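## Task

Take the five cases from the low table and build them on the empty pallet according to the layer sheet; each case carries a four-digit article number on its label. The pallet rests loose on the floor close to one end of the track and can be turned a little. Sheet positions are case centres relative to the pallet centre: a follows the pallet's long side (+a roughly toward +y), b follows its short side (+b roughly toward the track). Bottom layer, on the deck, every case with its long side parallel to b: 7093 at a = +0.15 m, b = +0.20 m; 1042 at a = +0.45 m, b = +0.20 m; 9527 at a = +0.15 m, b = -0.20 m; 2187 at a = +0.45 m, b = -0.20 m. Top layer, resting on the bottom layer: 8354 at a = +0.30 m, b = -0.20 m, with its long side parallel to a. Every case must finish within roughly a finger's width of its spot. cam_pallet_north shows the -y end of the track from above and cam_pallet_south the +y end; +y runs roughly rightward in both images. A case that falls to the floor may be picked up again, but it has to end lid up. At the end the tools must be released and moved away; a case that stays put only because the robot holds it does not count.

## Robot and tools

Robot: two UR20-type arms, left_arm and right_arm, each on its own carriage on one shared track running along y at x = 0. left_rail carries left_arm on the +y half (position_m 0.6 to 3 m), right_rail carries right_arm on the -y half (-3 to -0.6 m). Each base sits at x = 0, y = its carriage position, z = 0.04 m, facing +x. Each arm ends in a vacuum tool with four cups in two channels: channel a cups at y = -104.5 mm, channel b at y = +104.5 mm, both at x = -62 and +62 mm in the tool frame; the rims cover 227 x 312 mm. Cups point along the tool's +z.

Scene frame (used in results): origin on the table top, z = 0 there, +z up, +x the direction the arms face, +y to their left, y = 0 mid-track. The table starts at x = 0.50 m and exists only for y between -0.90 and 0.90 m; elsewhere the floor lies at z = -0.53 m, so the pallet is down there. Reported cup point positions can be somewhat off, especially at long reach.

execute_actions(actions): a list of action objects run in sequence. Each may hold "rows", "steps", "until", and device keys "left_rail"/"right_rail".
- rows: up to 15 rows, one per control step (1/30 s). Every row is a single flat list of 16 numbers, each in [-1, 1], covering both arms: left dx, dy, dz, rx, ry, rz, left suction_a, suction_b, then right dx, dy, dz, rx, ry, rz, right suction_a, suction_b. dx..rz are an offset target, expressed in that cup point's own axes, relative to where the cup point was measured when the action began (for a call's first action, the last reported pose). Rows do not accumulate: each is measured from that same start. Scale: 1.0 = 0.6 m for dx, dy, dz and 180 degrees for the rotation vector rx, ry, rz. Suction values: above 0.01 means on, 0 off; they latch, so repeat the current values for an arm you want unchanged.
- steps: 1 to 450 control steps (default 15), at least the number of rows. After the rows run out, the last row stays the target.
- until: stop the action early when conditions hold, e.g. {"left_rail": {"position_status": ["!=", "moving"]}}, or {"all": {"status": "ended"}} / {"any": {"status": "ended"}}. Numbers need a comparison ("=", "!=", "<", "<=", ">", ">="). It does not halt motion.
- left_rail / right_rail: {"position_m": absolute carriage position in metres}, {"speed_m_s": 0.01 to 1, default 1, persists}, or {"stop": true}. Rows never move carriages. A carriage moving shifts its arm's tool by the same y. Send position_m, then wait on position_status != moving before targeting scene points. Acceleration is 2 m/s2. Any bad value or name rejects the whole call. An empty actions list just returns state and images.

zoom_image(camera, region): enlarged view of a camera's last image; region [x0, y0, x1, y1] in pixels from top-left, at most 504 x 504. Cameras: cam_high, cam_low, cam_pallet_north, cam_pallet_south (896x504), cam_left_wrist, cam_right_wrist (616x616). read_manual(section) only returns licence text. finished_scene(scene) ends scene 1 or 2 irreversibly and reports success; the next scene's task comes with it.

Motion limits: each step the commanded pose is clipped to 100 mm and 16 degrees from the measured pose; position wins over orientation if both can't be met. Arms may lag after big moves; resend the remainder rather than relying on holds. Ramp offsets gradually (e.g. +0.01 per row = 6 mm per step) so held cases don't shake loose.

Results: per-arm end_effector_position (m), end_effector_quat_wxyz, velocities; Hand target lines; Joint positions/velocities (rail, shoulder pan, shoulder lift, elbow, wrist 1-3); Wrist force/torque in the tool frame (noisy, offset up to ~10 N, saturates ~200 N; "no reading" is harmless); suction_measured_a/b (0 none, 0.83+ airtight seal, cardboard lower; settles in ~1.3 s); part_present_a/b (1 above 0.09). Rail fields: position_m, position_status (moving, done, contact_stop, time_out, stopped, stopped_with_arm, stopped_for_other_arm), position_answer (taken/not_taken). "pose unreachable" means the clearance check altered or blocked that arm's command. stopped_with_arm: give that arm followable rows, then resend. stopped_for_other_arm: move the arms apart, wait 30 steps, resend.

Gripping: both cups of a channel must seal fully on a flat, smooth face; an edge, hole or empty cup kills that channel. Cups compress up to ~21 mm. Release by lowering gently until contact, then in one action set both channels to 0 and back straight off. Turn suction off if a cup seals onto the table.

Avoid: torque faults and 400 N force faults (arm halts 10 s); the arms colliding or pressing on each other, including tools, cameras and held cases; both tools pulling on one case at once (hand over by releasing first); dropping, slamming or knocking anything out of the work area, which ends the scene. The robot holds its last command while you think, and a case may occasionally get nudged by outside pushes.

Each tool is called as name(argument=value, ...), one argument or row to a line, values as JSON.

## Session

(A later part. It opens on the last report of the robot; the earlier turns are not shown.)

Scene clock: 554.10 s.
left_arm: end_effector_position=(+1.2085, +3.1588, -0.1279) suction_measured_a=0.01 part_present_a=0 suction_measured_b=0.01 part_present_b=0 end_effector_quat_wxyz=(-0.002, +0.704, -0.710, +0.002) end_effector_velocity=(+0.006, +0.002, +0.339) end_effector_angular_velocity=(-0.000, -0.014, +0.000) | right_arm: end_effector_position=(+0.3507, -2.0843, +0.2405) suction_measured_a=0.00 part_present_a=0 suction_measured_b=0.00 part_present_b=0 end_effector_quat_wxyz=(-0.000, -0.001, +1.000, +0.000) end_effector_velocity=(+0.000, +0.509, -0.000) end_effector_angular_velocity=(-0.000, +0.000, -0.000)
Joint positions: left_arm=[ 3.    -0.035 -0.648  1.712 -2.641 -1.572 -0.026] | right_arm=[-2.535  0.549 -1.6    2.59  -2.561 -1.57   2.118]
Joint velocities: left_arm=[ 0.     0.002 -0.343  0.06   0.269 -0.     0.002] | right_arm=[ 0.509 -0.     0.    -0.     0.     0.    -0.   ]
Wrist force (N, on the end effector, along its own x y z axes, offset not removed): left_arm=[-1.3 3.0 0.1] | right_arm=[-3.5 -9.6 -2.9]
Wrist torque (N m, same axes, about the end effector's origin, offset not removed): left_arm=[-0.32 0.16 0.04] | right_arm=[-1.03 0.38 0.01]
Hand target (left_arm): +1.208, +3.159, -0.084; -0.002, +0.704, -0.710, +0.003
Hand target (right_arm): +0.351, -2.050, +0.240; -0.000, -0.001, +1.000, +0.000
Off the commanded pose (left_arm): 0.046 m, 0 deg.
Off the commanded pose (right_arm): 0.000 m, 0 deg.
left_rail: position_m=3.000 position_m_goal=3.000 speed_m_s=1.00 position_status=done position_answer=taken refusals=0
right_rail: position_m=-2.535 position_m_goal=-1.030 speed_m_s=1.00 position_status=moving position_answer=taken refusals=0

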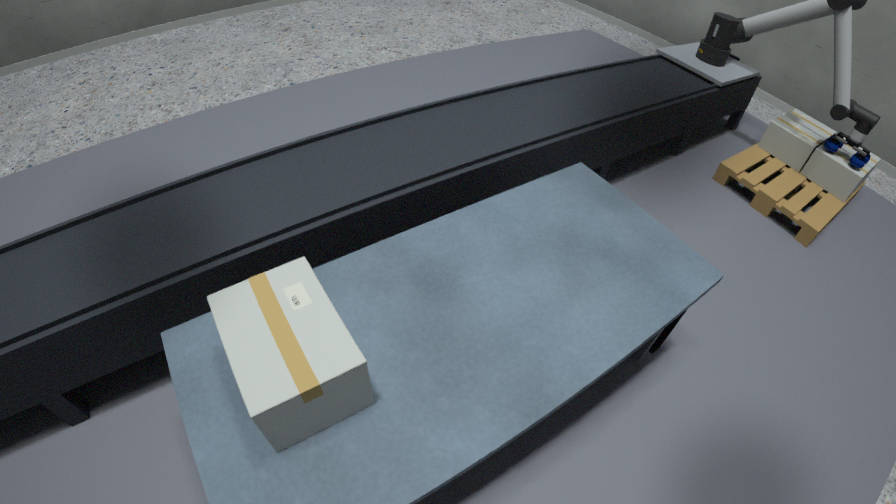

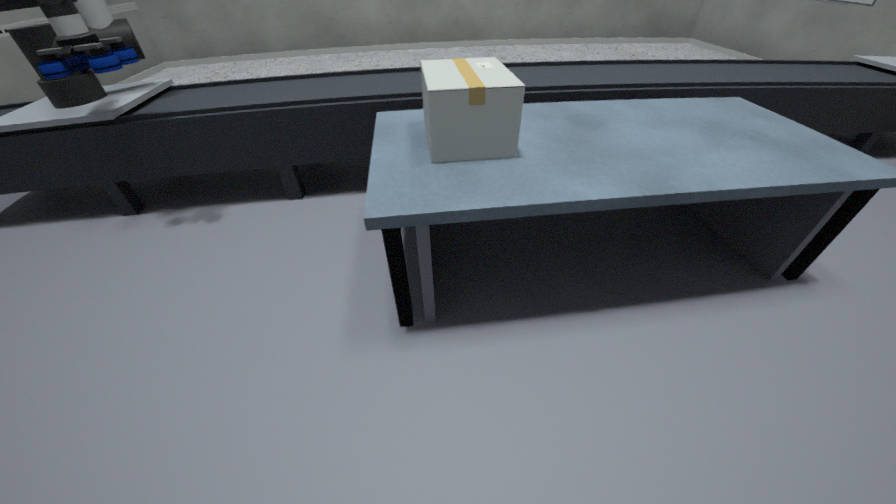

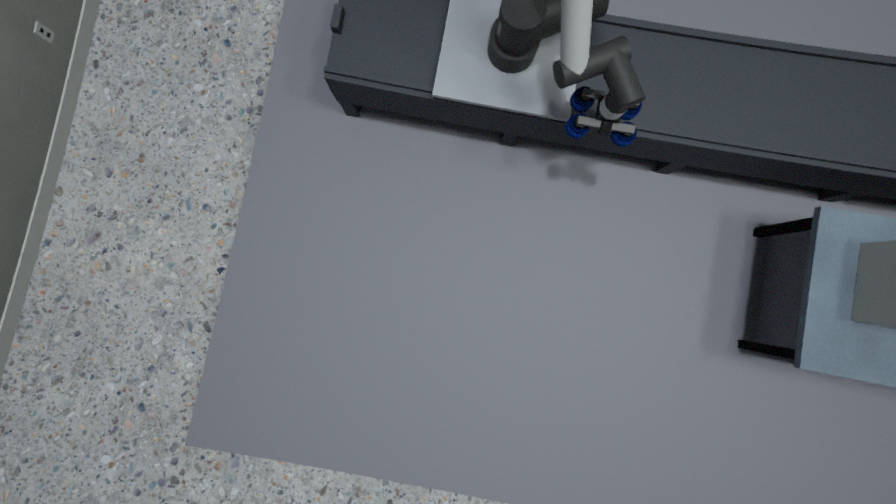

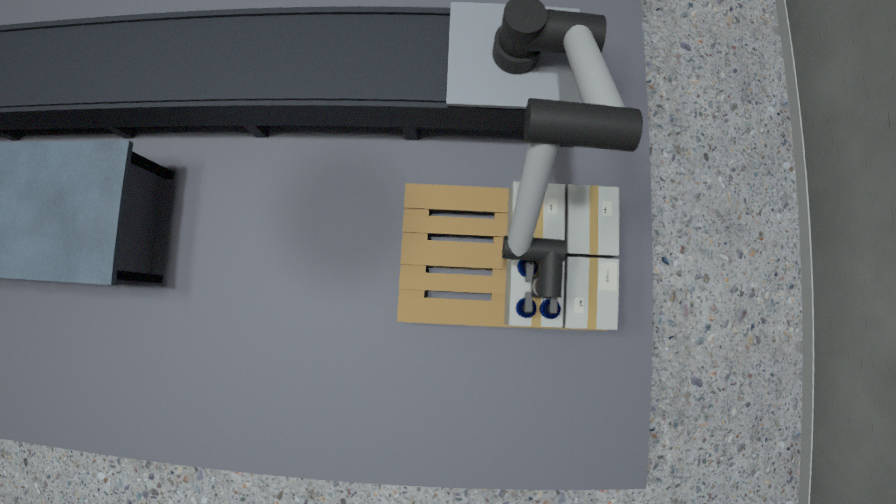

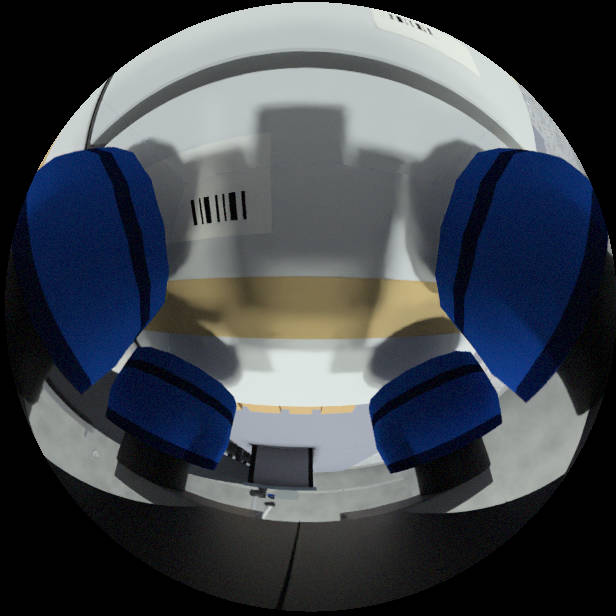

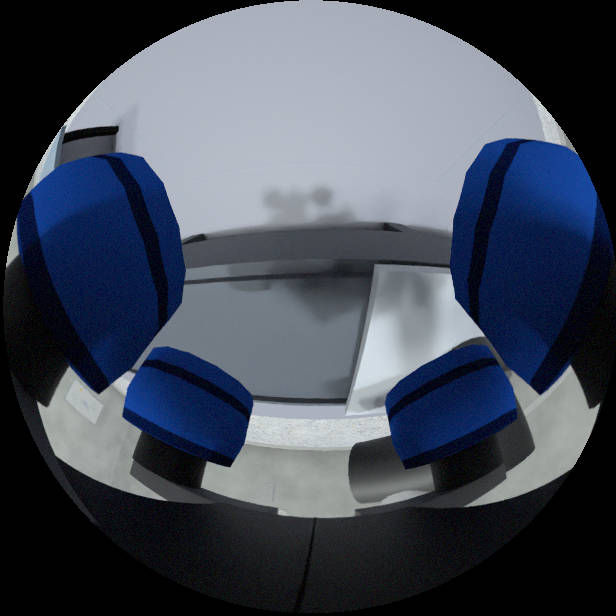

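execute_actions(
  actions=[],
)

zoom_image(
  camera="cam_pallet_south",
  region=[470, 220, 650, 350],
)

Scene clock: 565.57 s.
left_arm: end_effector_position=(+1.2083, +3.1589, -0.0841) suction_measured_a=0.01 part_present_a=0 suction_measured_b=0.01 part_present_b=0 end_effector_quat_wxyz=(-0.002, +0.704, -0.710, +0.003) end_effector_velocity=(-0.000, -0.000, -0.000) end_effector_angular_velocity=(+0.000, +0.000, -0.000) | right_arm: end_effector_position=(+0.3507, -0.5794, +0.2404) suction_measured_a=0.00 part_present_a=0 suction_measured_b=0.00 part_present_b=0 end_effector_quat_wxyz=(-0.000, -0.001, +1.000, +0.000) end_effector_velocity=(+0.000, -0.000, +0.000) end_effector_angular_velocity=(-0.000, -0.000, -0.000)
Joint positions: left_arm=[ 3.    -0.035 -0.692  1.719 -2.605 -1.572 -0.026] | right_arm=[-1.03   0.549 -1.6    2.59  -2.561 -1.57   2.118]
Joint velocities: left_arm=[ 0. -0.  0. -0.  0.  0.  0.] | right_arm=[ 0.  0. -0. -0.  0. -0.  0.]
Wrist force (N, on the end effector, along its own x y z axes, offset not removed): left_arm=[5.7 -2.8 3.6] | right_arm=[-4.5 1.0 0.4]
Wrist torque (N m, same axes, about the end effector's origin, offset not removed): left_arm=[-0.98 -0.78 0.04] | right_arm=[0.20 0.52 -0.13]
Hand target (left_arm): +1.208, +3.159, -0.084; -0.002, +0.704, -0.710, +0.003
Hand target (right_arm): +0.351, -0.580, +0.240; -0.000, -0.001, +1.000, +0.000
Off the commanded pose (left_arm): 0.002 m, 0 deg.
Off the commanded pose (right_arm): 0.000 m, 0 deg.
left_rail: position_m=3.000 position_m_goal=3.000 speed_m_s=1.00 position_status=done position_answer=taken refusals=0
right_rail: position_m=-1.030 position_m_goal=-1.030 speed_m_s=1.00 position_status=done position_answer=taken refusals=0

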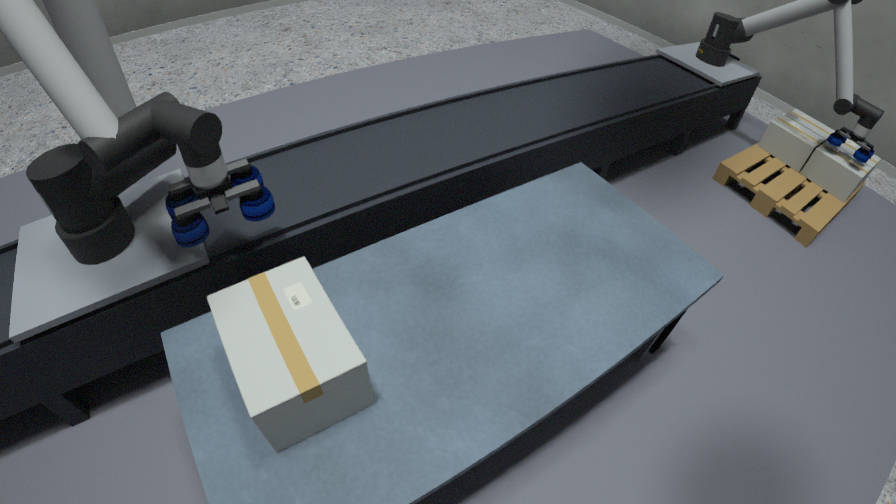

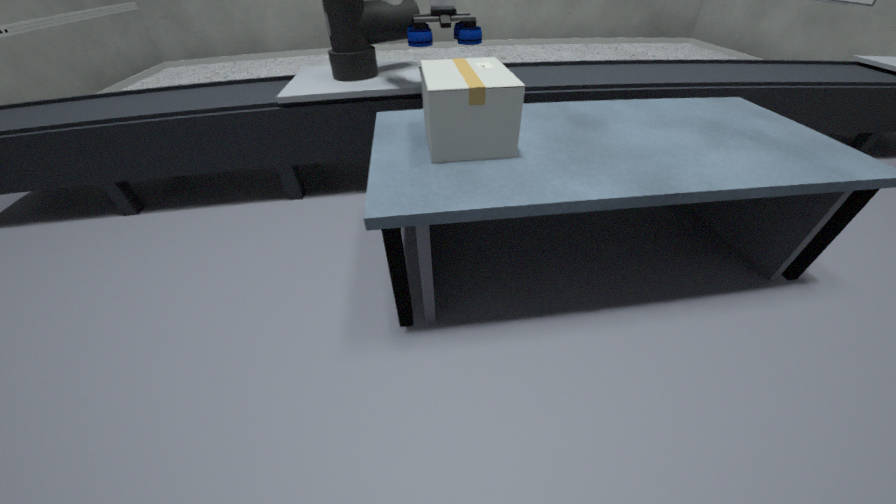

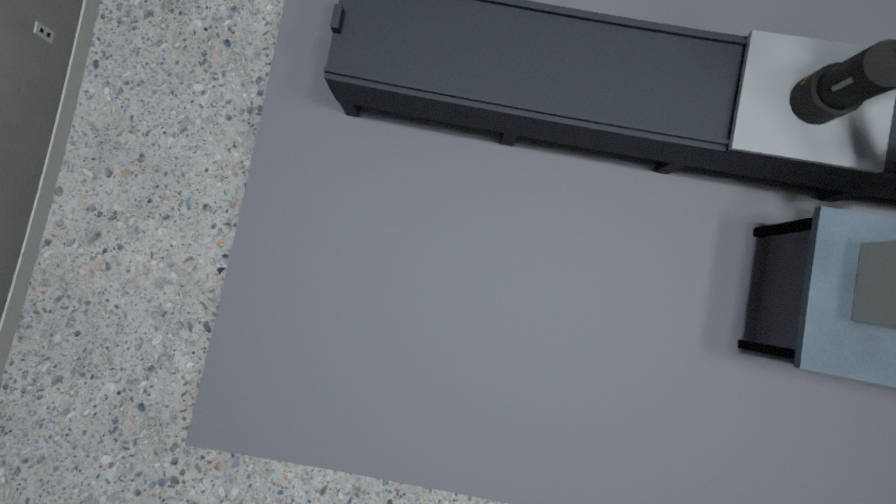

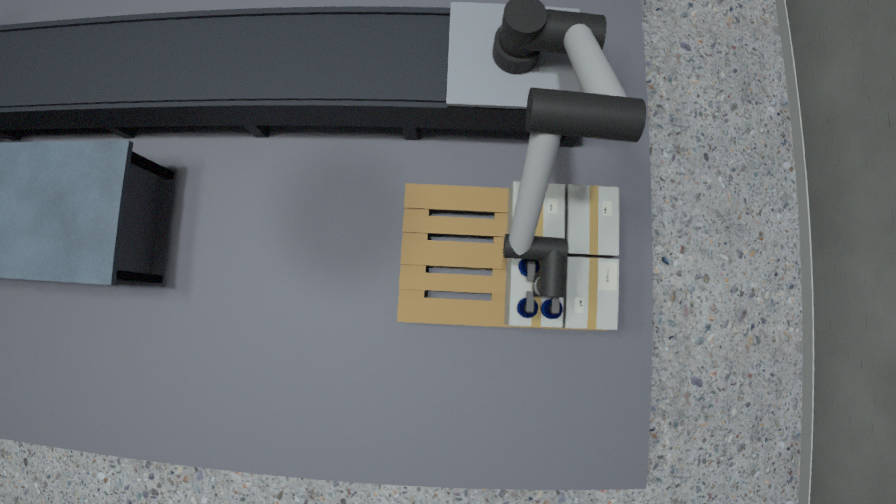

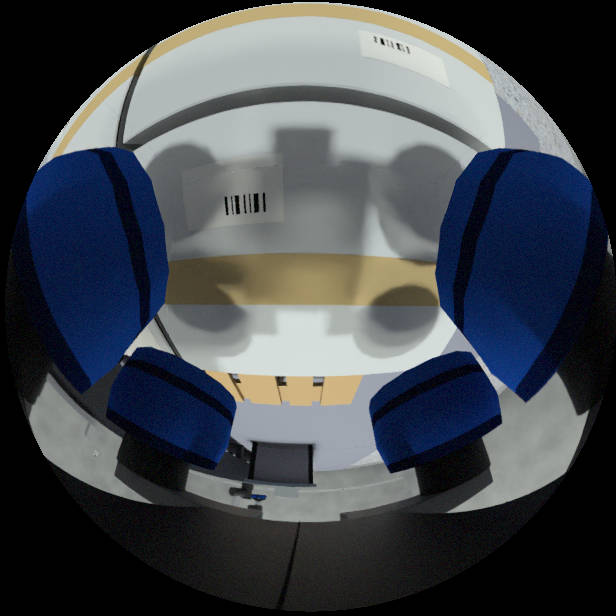

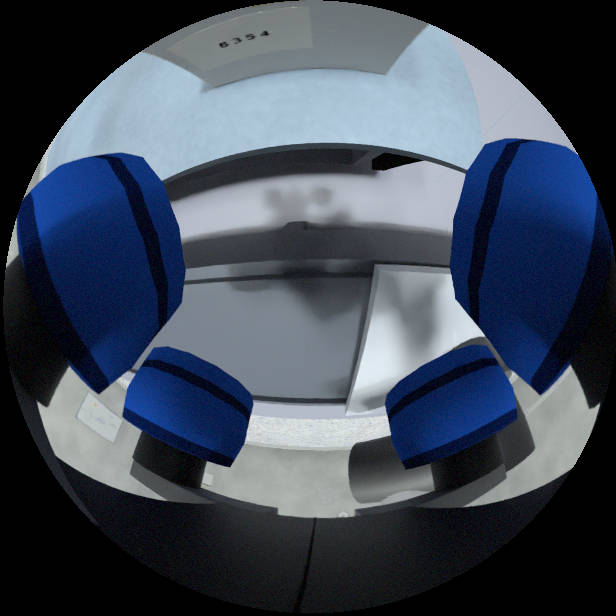

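Region (470, 220, 650, 350) of cam_pallet_south's 896x504 image, scaled by 2.800, with more detail than that image has.

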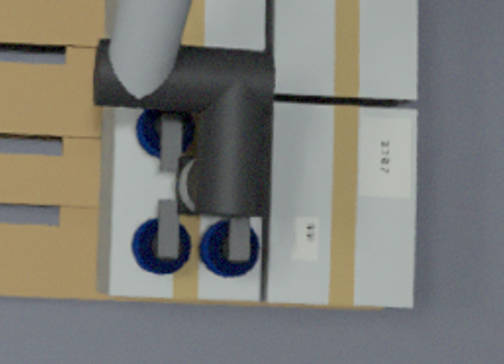

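execute_actions(
  actions=[
    {"right_rail":{"position_m":-2.6},"rows":[[0.03,0.009,-0.011,0,0,-0.0036,0,0,0,0,0,0,0,0,0,0],[0.07,0.021,-0.025,0,0,-0.0036,0,0,0,0,0,0,0,0,0,0],[0.12,0.037,-0.043,0,0,-0.0036,0,0,0,0,0,0,0,0,0,0],[0.18,0.055,-0.064,0,0,-0.0036,0,0,0,0,0,0,0,0,0,0],[1.0,0.305,-0.358,0,0,-0.0036,0,0,0,0,0,0,0,0,0,0]],"steps":38},
    {"rows":[[1.0,0.305,-0.358,0,0,0,0,0,0,0,0,0,0,0,0,0]],"steps":38},
  ],
)

Scene clock: 576.73 s.
left_arm: end_effector_position=(+0.8739, +2.1188, +0.2893) suction_measured_a=0.01 part_present_a=0 suction_measured_b=0.01 part_present_b=0 end_effector_quat_wxyz=(-0.001, +0.706, -0.708, +0.006) end_effector_velocity=(-0.106, -0.389, +0.134) end_effector_angular_velocity=(-0.005, -0.003, -0.002) | right_arm: end_effector_position=(+0.3507, -2.1497, +0.2405) suction_measured_a=0.00 part_present_a=0 suction_measured_b=0.00 part_present_b=0 end_effector_quat_wxyz=(-0.000, -0.001, +1.000, +0.000) end_effector_velocity=(+0.000, +0.000, +0.000) end_effector_angular_velocity=(+0.000, -0.000, -0.000)
Joint positions: left_arm=[ 3.    -0.953 -0.995  1.616 -2.202 -1.566 -0.951] | right_arm=[-2.6    0.549 -1.6    2.59  -2.561 -1.57   2.118]
Joint velocities: left_arm=[ 0.    -0.255  0.102 -0.408  0.301  0.002 -0.253] | right_arm=[ 0.  0. -0. -0.  0.  0.  0.]
Wrist force (N, on the end effector, along its own x y z axes, offset not removed): left_arm=[2.2 1.2 4.4] | right_arm=[-5.3 -3.8 -1.9]
Wrist torque (N m, same axes, about the end effector's origin, offset not removed): left_arm=[-0.34 -0.10 -0.18] | right_arm=[-0.37 0.68 -0.10]
Hand target (left_arm): +0.862, +2.069, +0.306; -0.002, +0.707, -0.708, +0.005
Hand target (right_arm): +0.351, -2.150, +0.240; -0.000, -0.001, +1.000, +0.000
Off the commanded pose (left_arm): 0.056 m, 0 deg.
Off the commanded pose (right_arm): 0.000 m, 0 deg.
left_rail: position_m=3.000 position_m_goal=3.000 speed_m_s=1.00 position_status=done position_answer=taken refusals=0
right_rail: position_m=-2.600 position_m_goal=-2.600 speed_m_s=1.00 position_status=done position_answer=taken refusals=0

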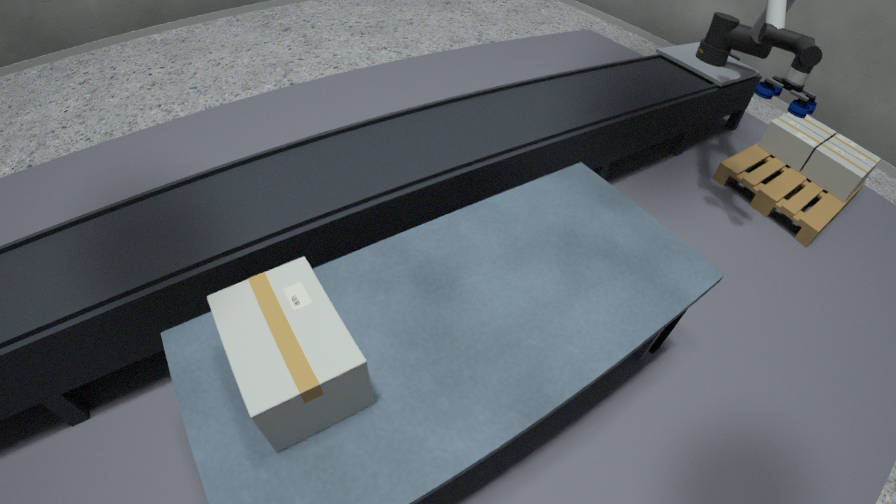

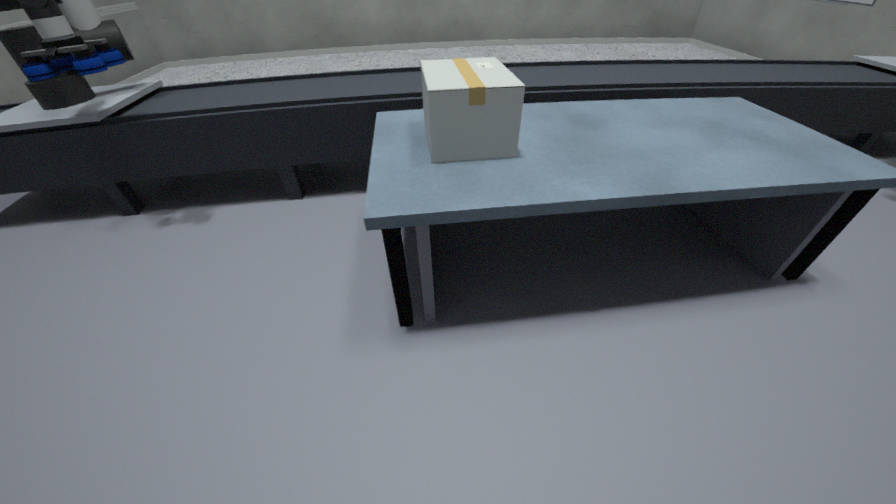

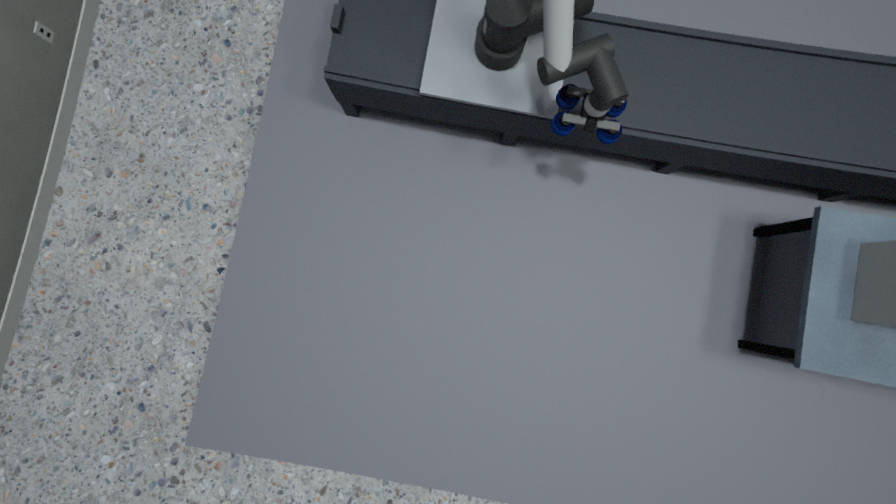

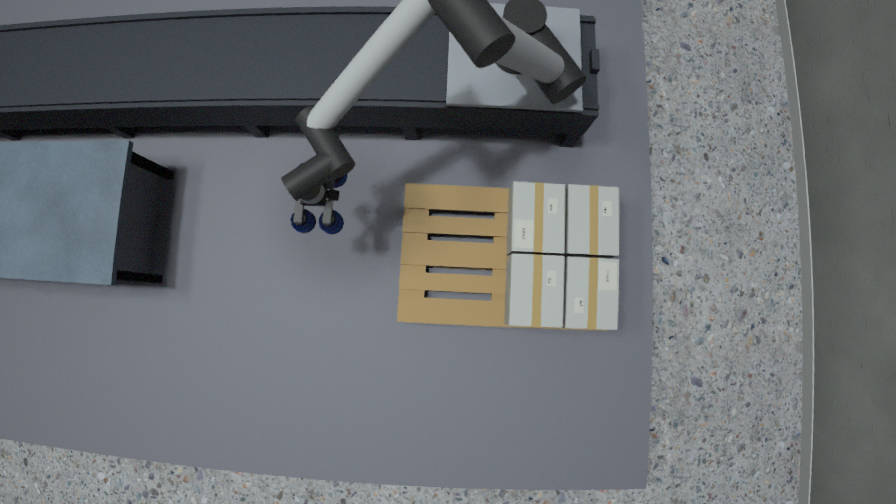

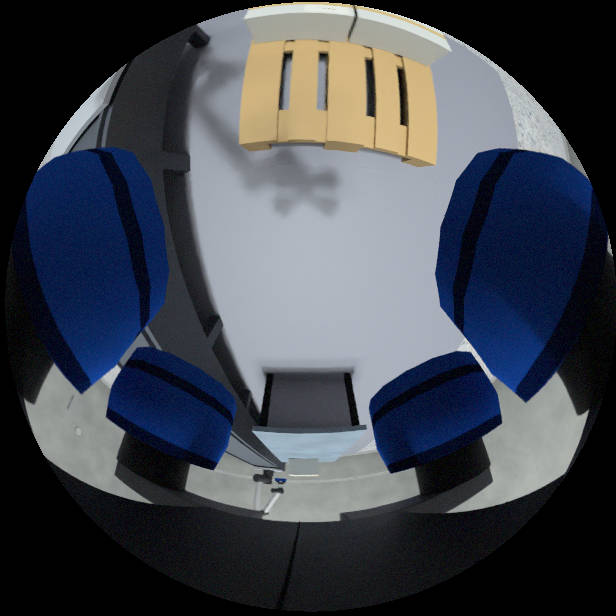

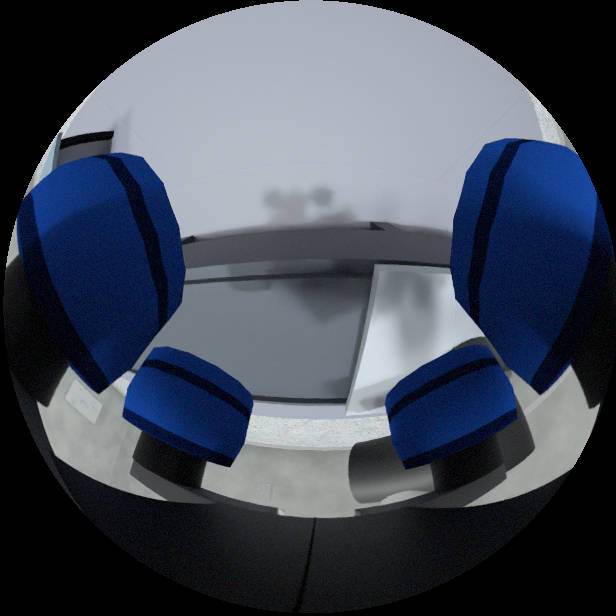

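zoom_image(
  camera="cam_pallet_south",
  region=[390, 170, 640, 345],
)

Region (390, 170, 640, 345) of cam_pallet_south's 896x504 image, scaled by 2.016, with more detail than that image has; it fills the top 353 rows of this view, and the rest is white.

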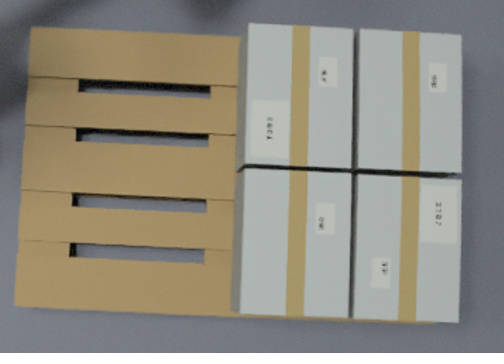

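zoom_image(
  camera="cam_pallet_south",
  region=[495, 240, 635, 340],
)

Region (495, 240, 635, 340) of cam_pallet_south's 896x504 image, scaled by 3.600, with more detail than that image has; it fills the top 360 rows of this view, and the rest is white.

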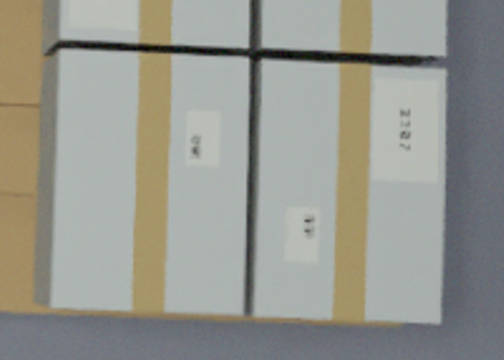

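execute_actions(
  actions=[
    {"rows":[[0.498,0.123,-0.1845,0,0,0,0,0,0,0,0,0,0,0,0,0]],"steps":17},
    {"left_rail":{"position_m":0.6},"steps":1},
  ],
)

Scene clock: 582.57 s.
left_arm: end_effector_position=(+0.7980, +1.8525, +0.3910) suction_measured_a=0.01 part_present_a=0 suction_measured_b=0.01 part_present_b=0 end_effector_quat_wxyz=(-0.001, +0.706, -0.708, +0.009) end_effector_velocity=(-0.027, -0.234, +0.087) end_effector_angular_velocity=(+0.009, +0.004, +0.004) | right_arm: end_effector_position=(+0.3507, -2.1497, +0.2404) suction_measured_a=0.00 part_present_a=0 suction_measured_b=0.00 part_present_b=0 end_effector_quat_wxyz=(-0.000, -0.001, +1.000, +0.000) end_effector_velocity=(-0.000, +0.000, +0.000) end_effector_angular_velocity=(+0.000, -0.000, -0.000)
Joint positions: left_arm=[ 3.    -1.109 -0.891  1.27  -1.967 -1.564 -1.105] | right_arm=[-2.6    0.549 -1.6    2.59  -2.56  -1.57   2.118]
Joint velocities: left_arm=[-0.    -0.093  0.165 -0.429  0.274  0.002 -0.098] | right_arm=[ 0.  0. -0. -0.  0. -0.  0.]
Wrist force (N, on the end effector, along its own x y z axes, offset not removed): left_arm=[6.7 -1.6 3.3] | right_arm=[-0.2 -0.6 -0.9]
Wrist torque (N m, same axes, about the end effector's origin, offset not removed): left_arm=[-0.78 -0.66 -0.14] | right_arm=[0.13 -0.04 -0.01]
Hand target (left_arm): +0.796, +1.821, +0.401; -0.001, +0.706, -0.708, +0.007
Hand target (right_arm): +0.351, -2.150, +0.240; -0.000, -0.001, +1.000, +0.000
Off the commanded pose (left_arm): 0.033 m, 0 deg.
Off the commanded pose (right_arm): 0.000 m, 0 deg.
left_rail: position_m=3.000 position_m_goal=0.600 speed_m_s=1.00 position_status=moving position_answer=taken refusals=0
right_rail: position_m=-2.600 position_m_goal=-2.600 speed_m_s=1.00 position_status=done position_answer=taken refusals=0

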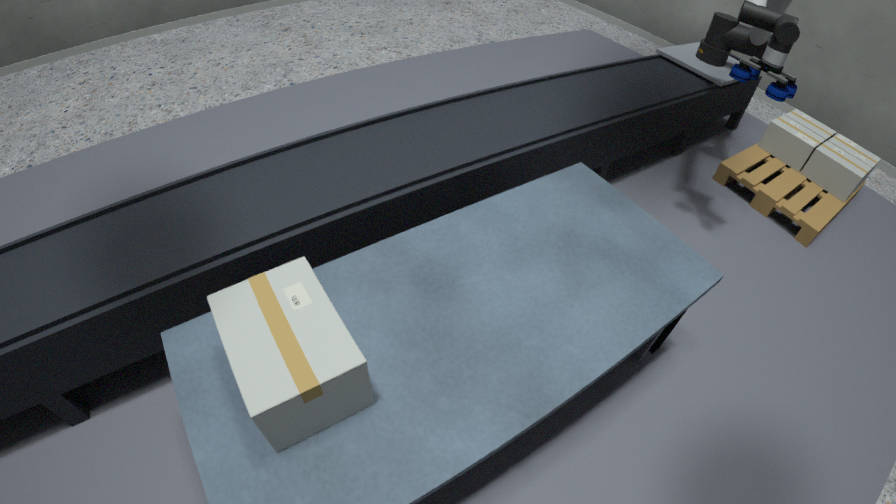

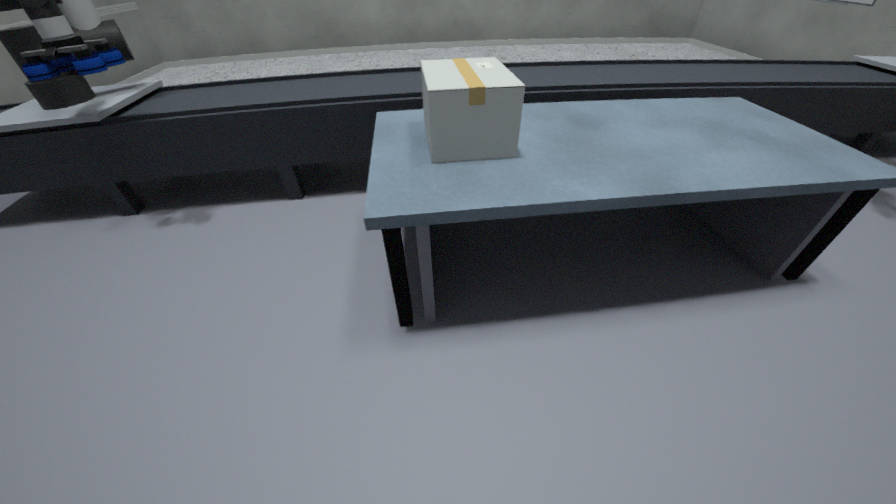

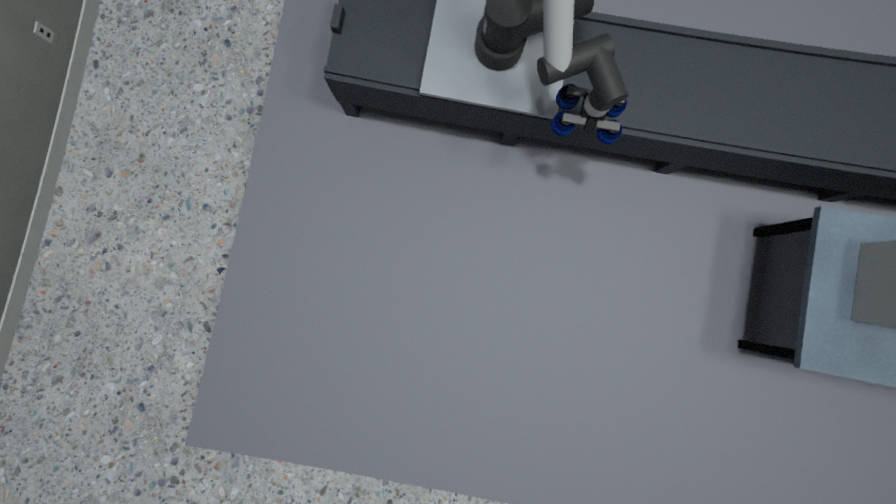

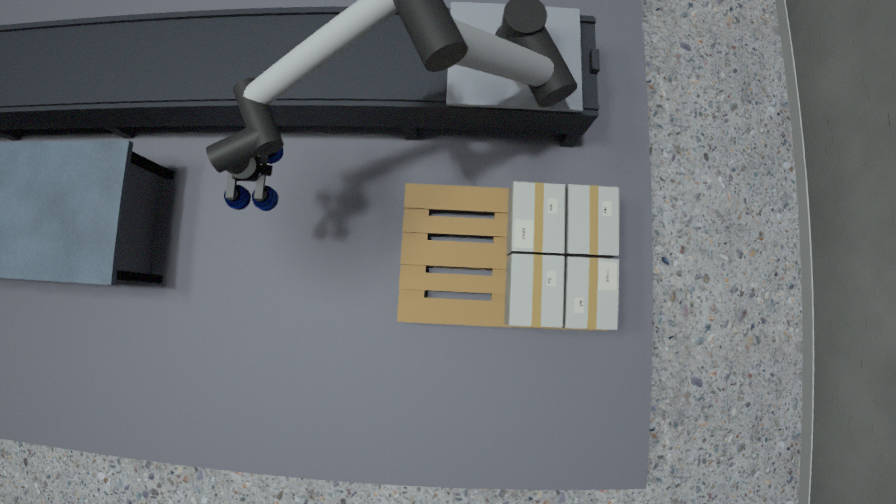

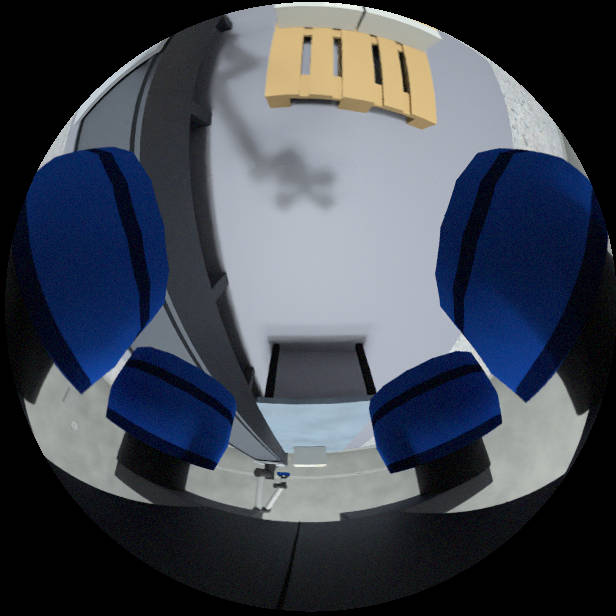

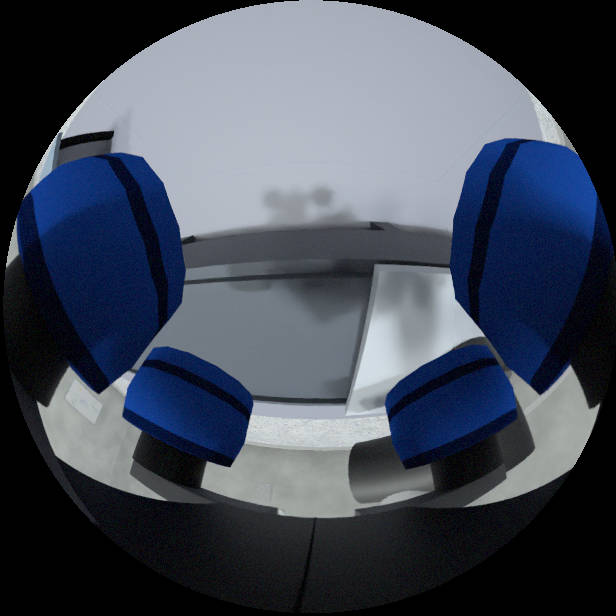

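execute_actions(
  actions=[],
)

Scene clock: 585.83 s.
left_arm: end_effector_position=(+0.7960, -0.5767, +0.4012) suction_measured_a=0.01 part_present_a=0 suction_measured_b=0.01 part_present_b=0 end_effector_quat_wxyz=(-0.001, +0.706, -0.708, +0.007) end_effector_velocity=(-0.000, +0.000, +0.000) end_effector_angular_velocity=(-0.000, -0.000, +0.000) | right_arm: end_effector_position=(+0.3507, -2.1497, +0.2405) suction_measured_a=0.00 part_present_a=0 suction_measured_b=0.00 part_present_b=0 end_effector_quat_wxyz=(-0.000, -0.001, +1.000, +0.000) end_effector_velocity=(-0.000, -0.000, +0.000) end_effector_angular_velocity=(+0.000, -0.000, +0.000)
Joint positions: left_arm=[ 0.6   -1.119 -0.868  1.213 -1.929 -1.564 -1.117] | right_arm=[-2.6    0.549 -1.6    2.59  -2.561 -1.57   2.118]
Joint velocities: left_arm=[ 0.  0. -0. -0.  0. -0. -0.] | right_arm=[ 0.  0. -0.  0. -0. -0.  0.]
Wrist force (N, on the end effector, along its own x y z axes, offset not removed): left_arm=[1.4 -0.5 2.1] | right_arm=[-3.6 -2.9 -1.1]
Wrist torque (N m, same axes, about the end effector's origin, offset not removed): left_arm=[-0.64 -0.28 -0.03] | right_arm=[-0.23 0.29 -0.05]
Hand target (left_arm): +0.796, -0.577, +0.401; -0.001, +0.706, -0.708, +0.007
Hand target (right_arm): +0.351, -2.150, +0.240; -0.000, -0.001, +1.000, +0.000
Off the commanded pose (left_arm): 0.003 m, 0 deg.
Off the commanded pose (right_arm): 0.000 m, 0 deg.
left_rail: position_m=0.600 position_m_goal=0.600 speed_m_s=1.00 position_status=done position_answer=taken refusals=0
right_rail: position_m=-2.600 position_m_goal=-2.600 speed_m_s=1.00 position_status=done position_answer=taken refusals=0

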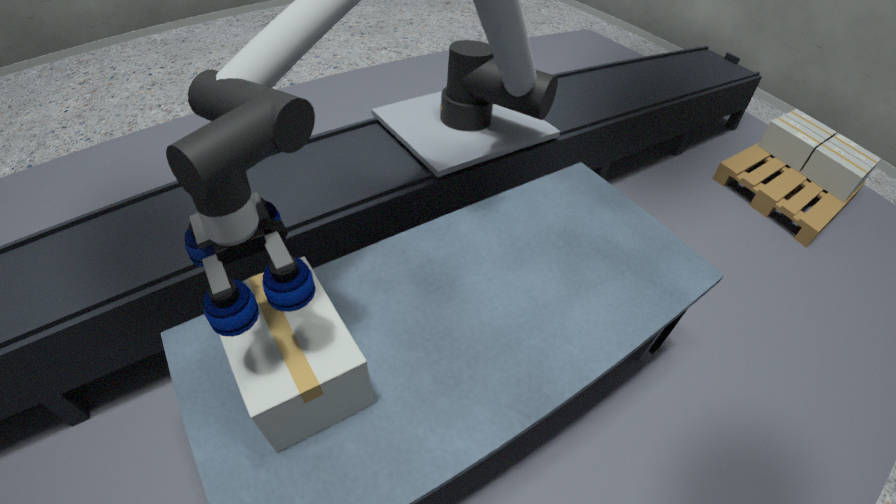

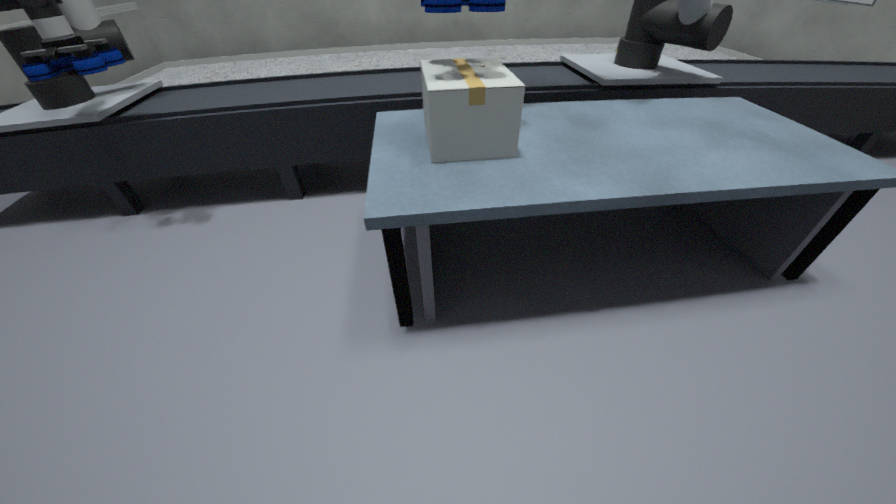

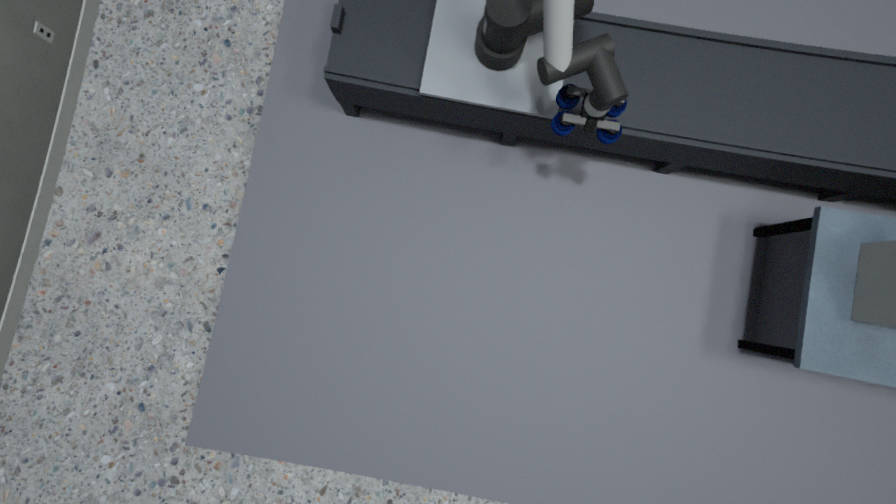

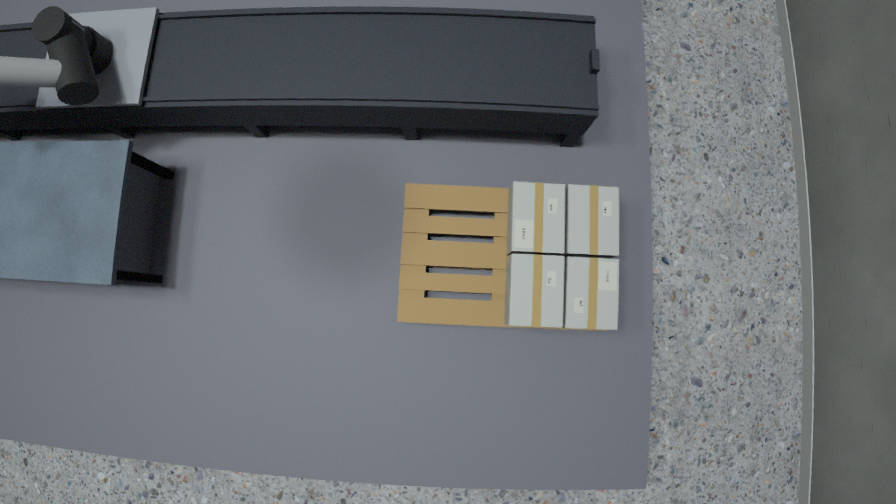

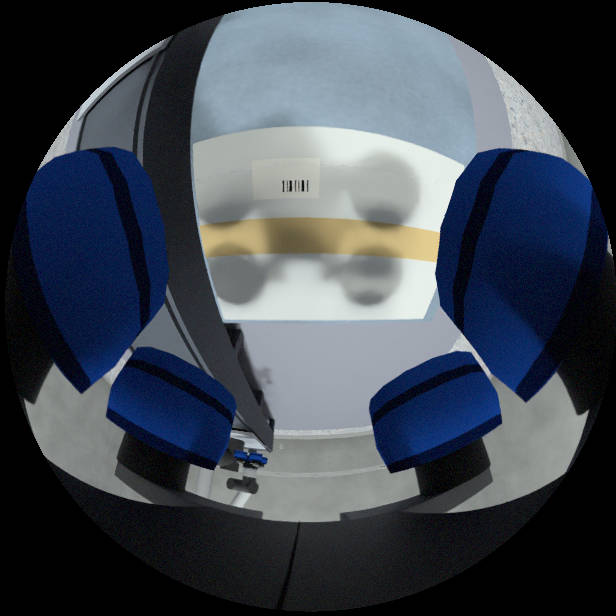

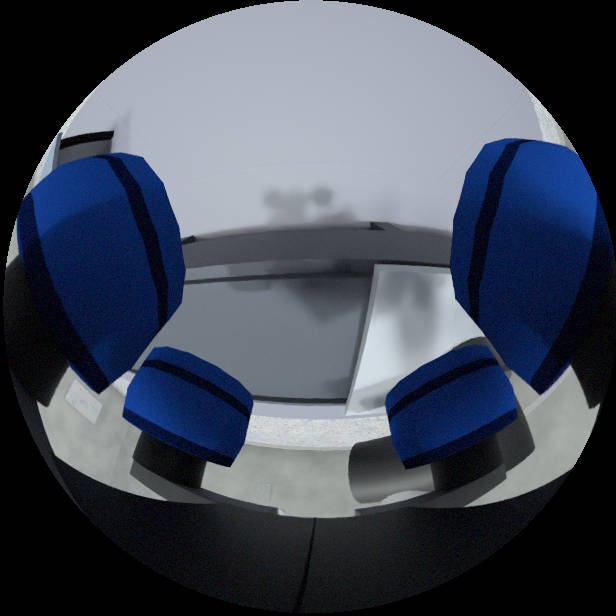

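zoom_image(
  camera="cam_left_wrist",
  region=[160, 100, 480, 340],
)

Region (160, 100, 480, 340) of cam_left_wrist's 616x616 image, scaled by 1.575, with more detail than that image has; it fills the top 378 rows of this view, and the rest is white.

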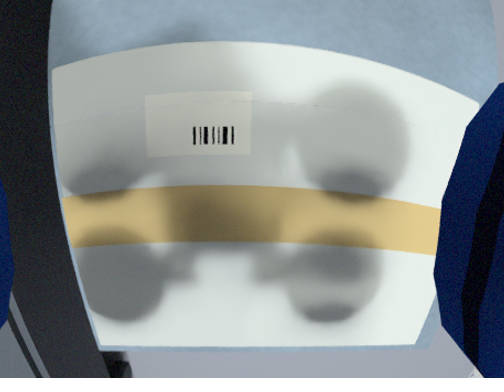

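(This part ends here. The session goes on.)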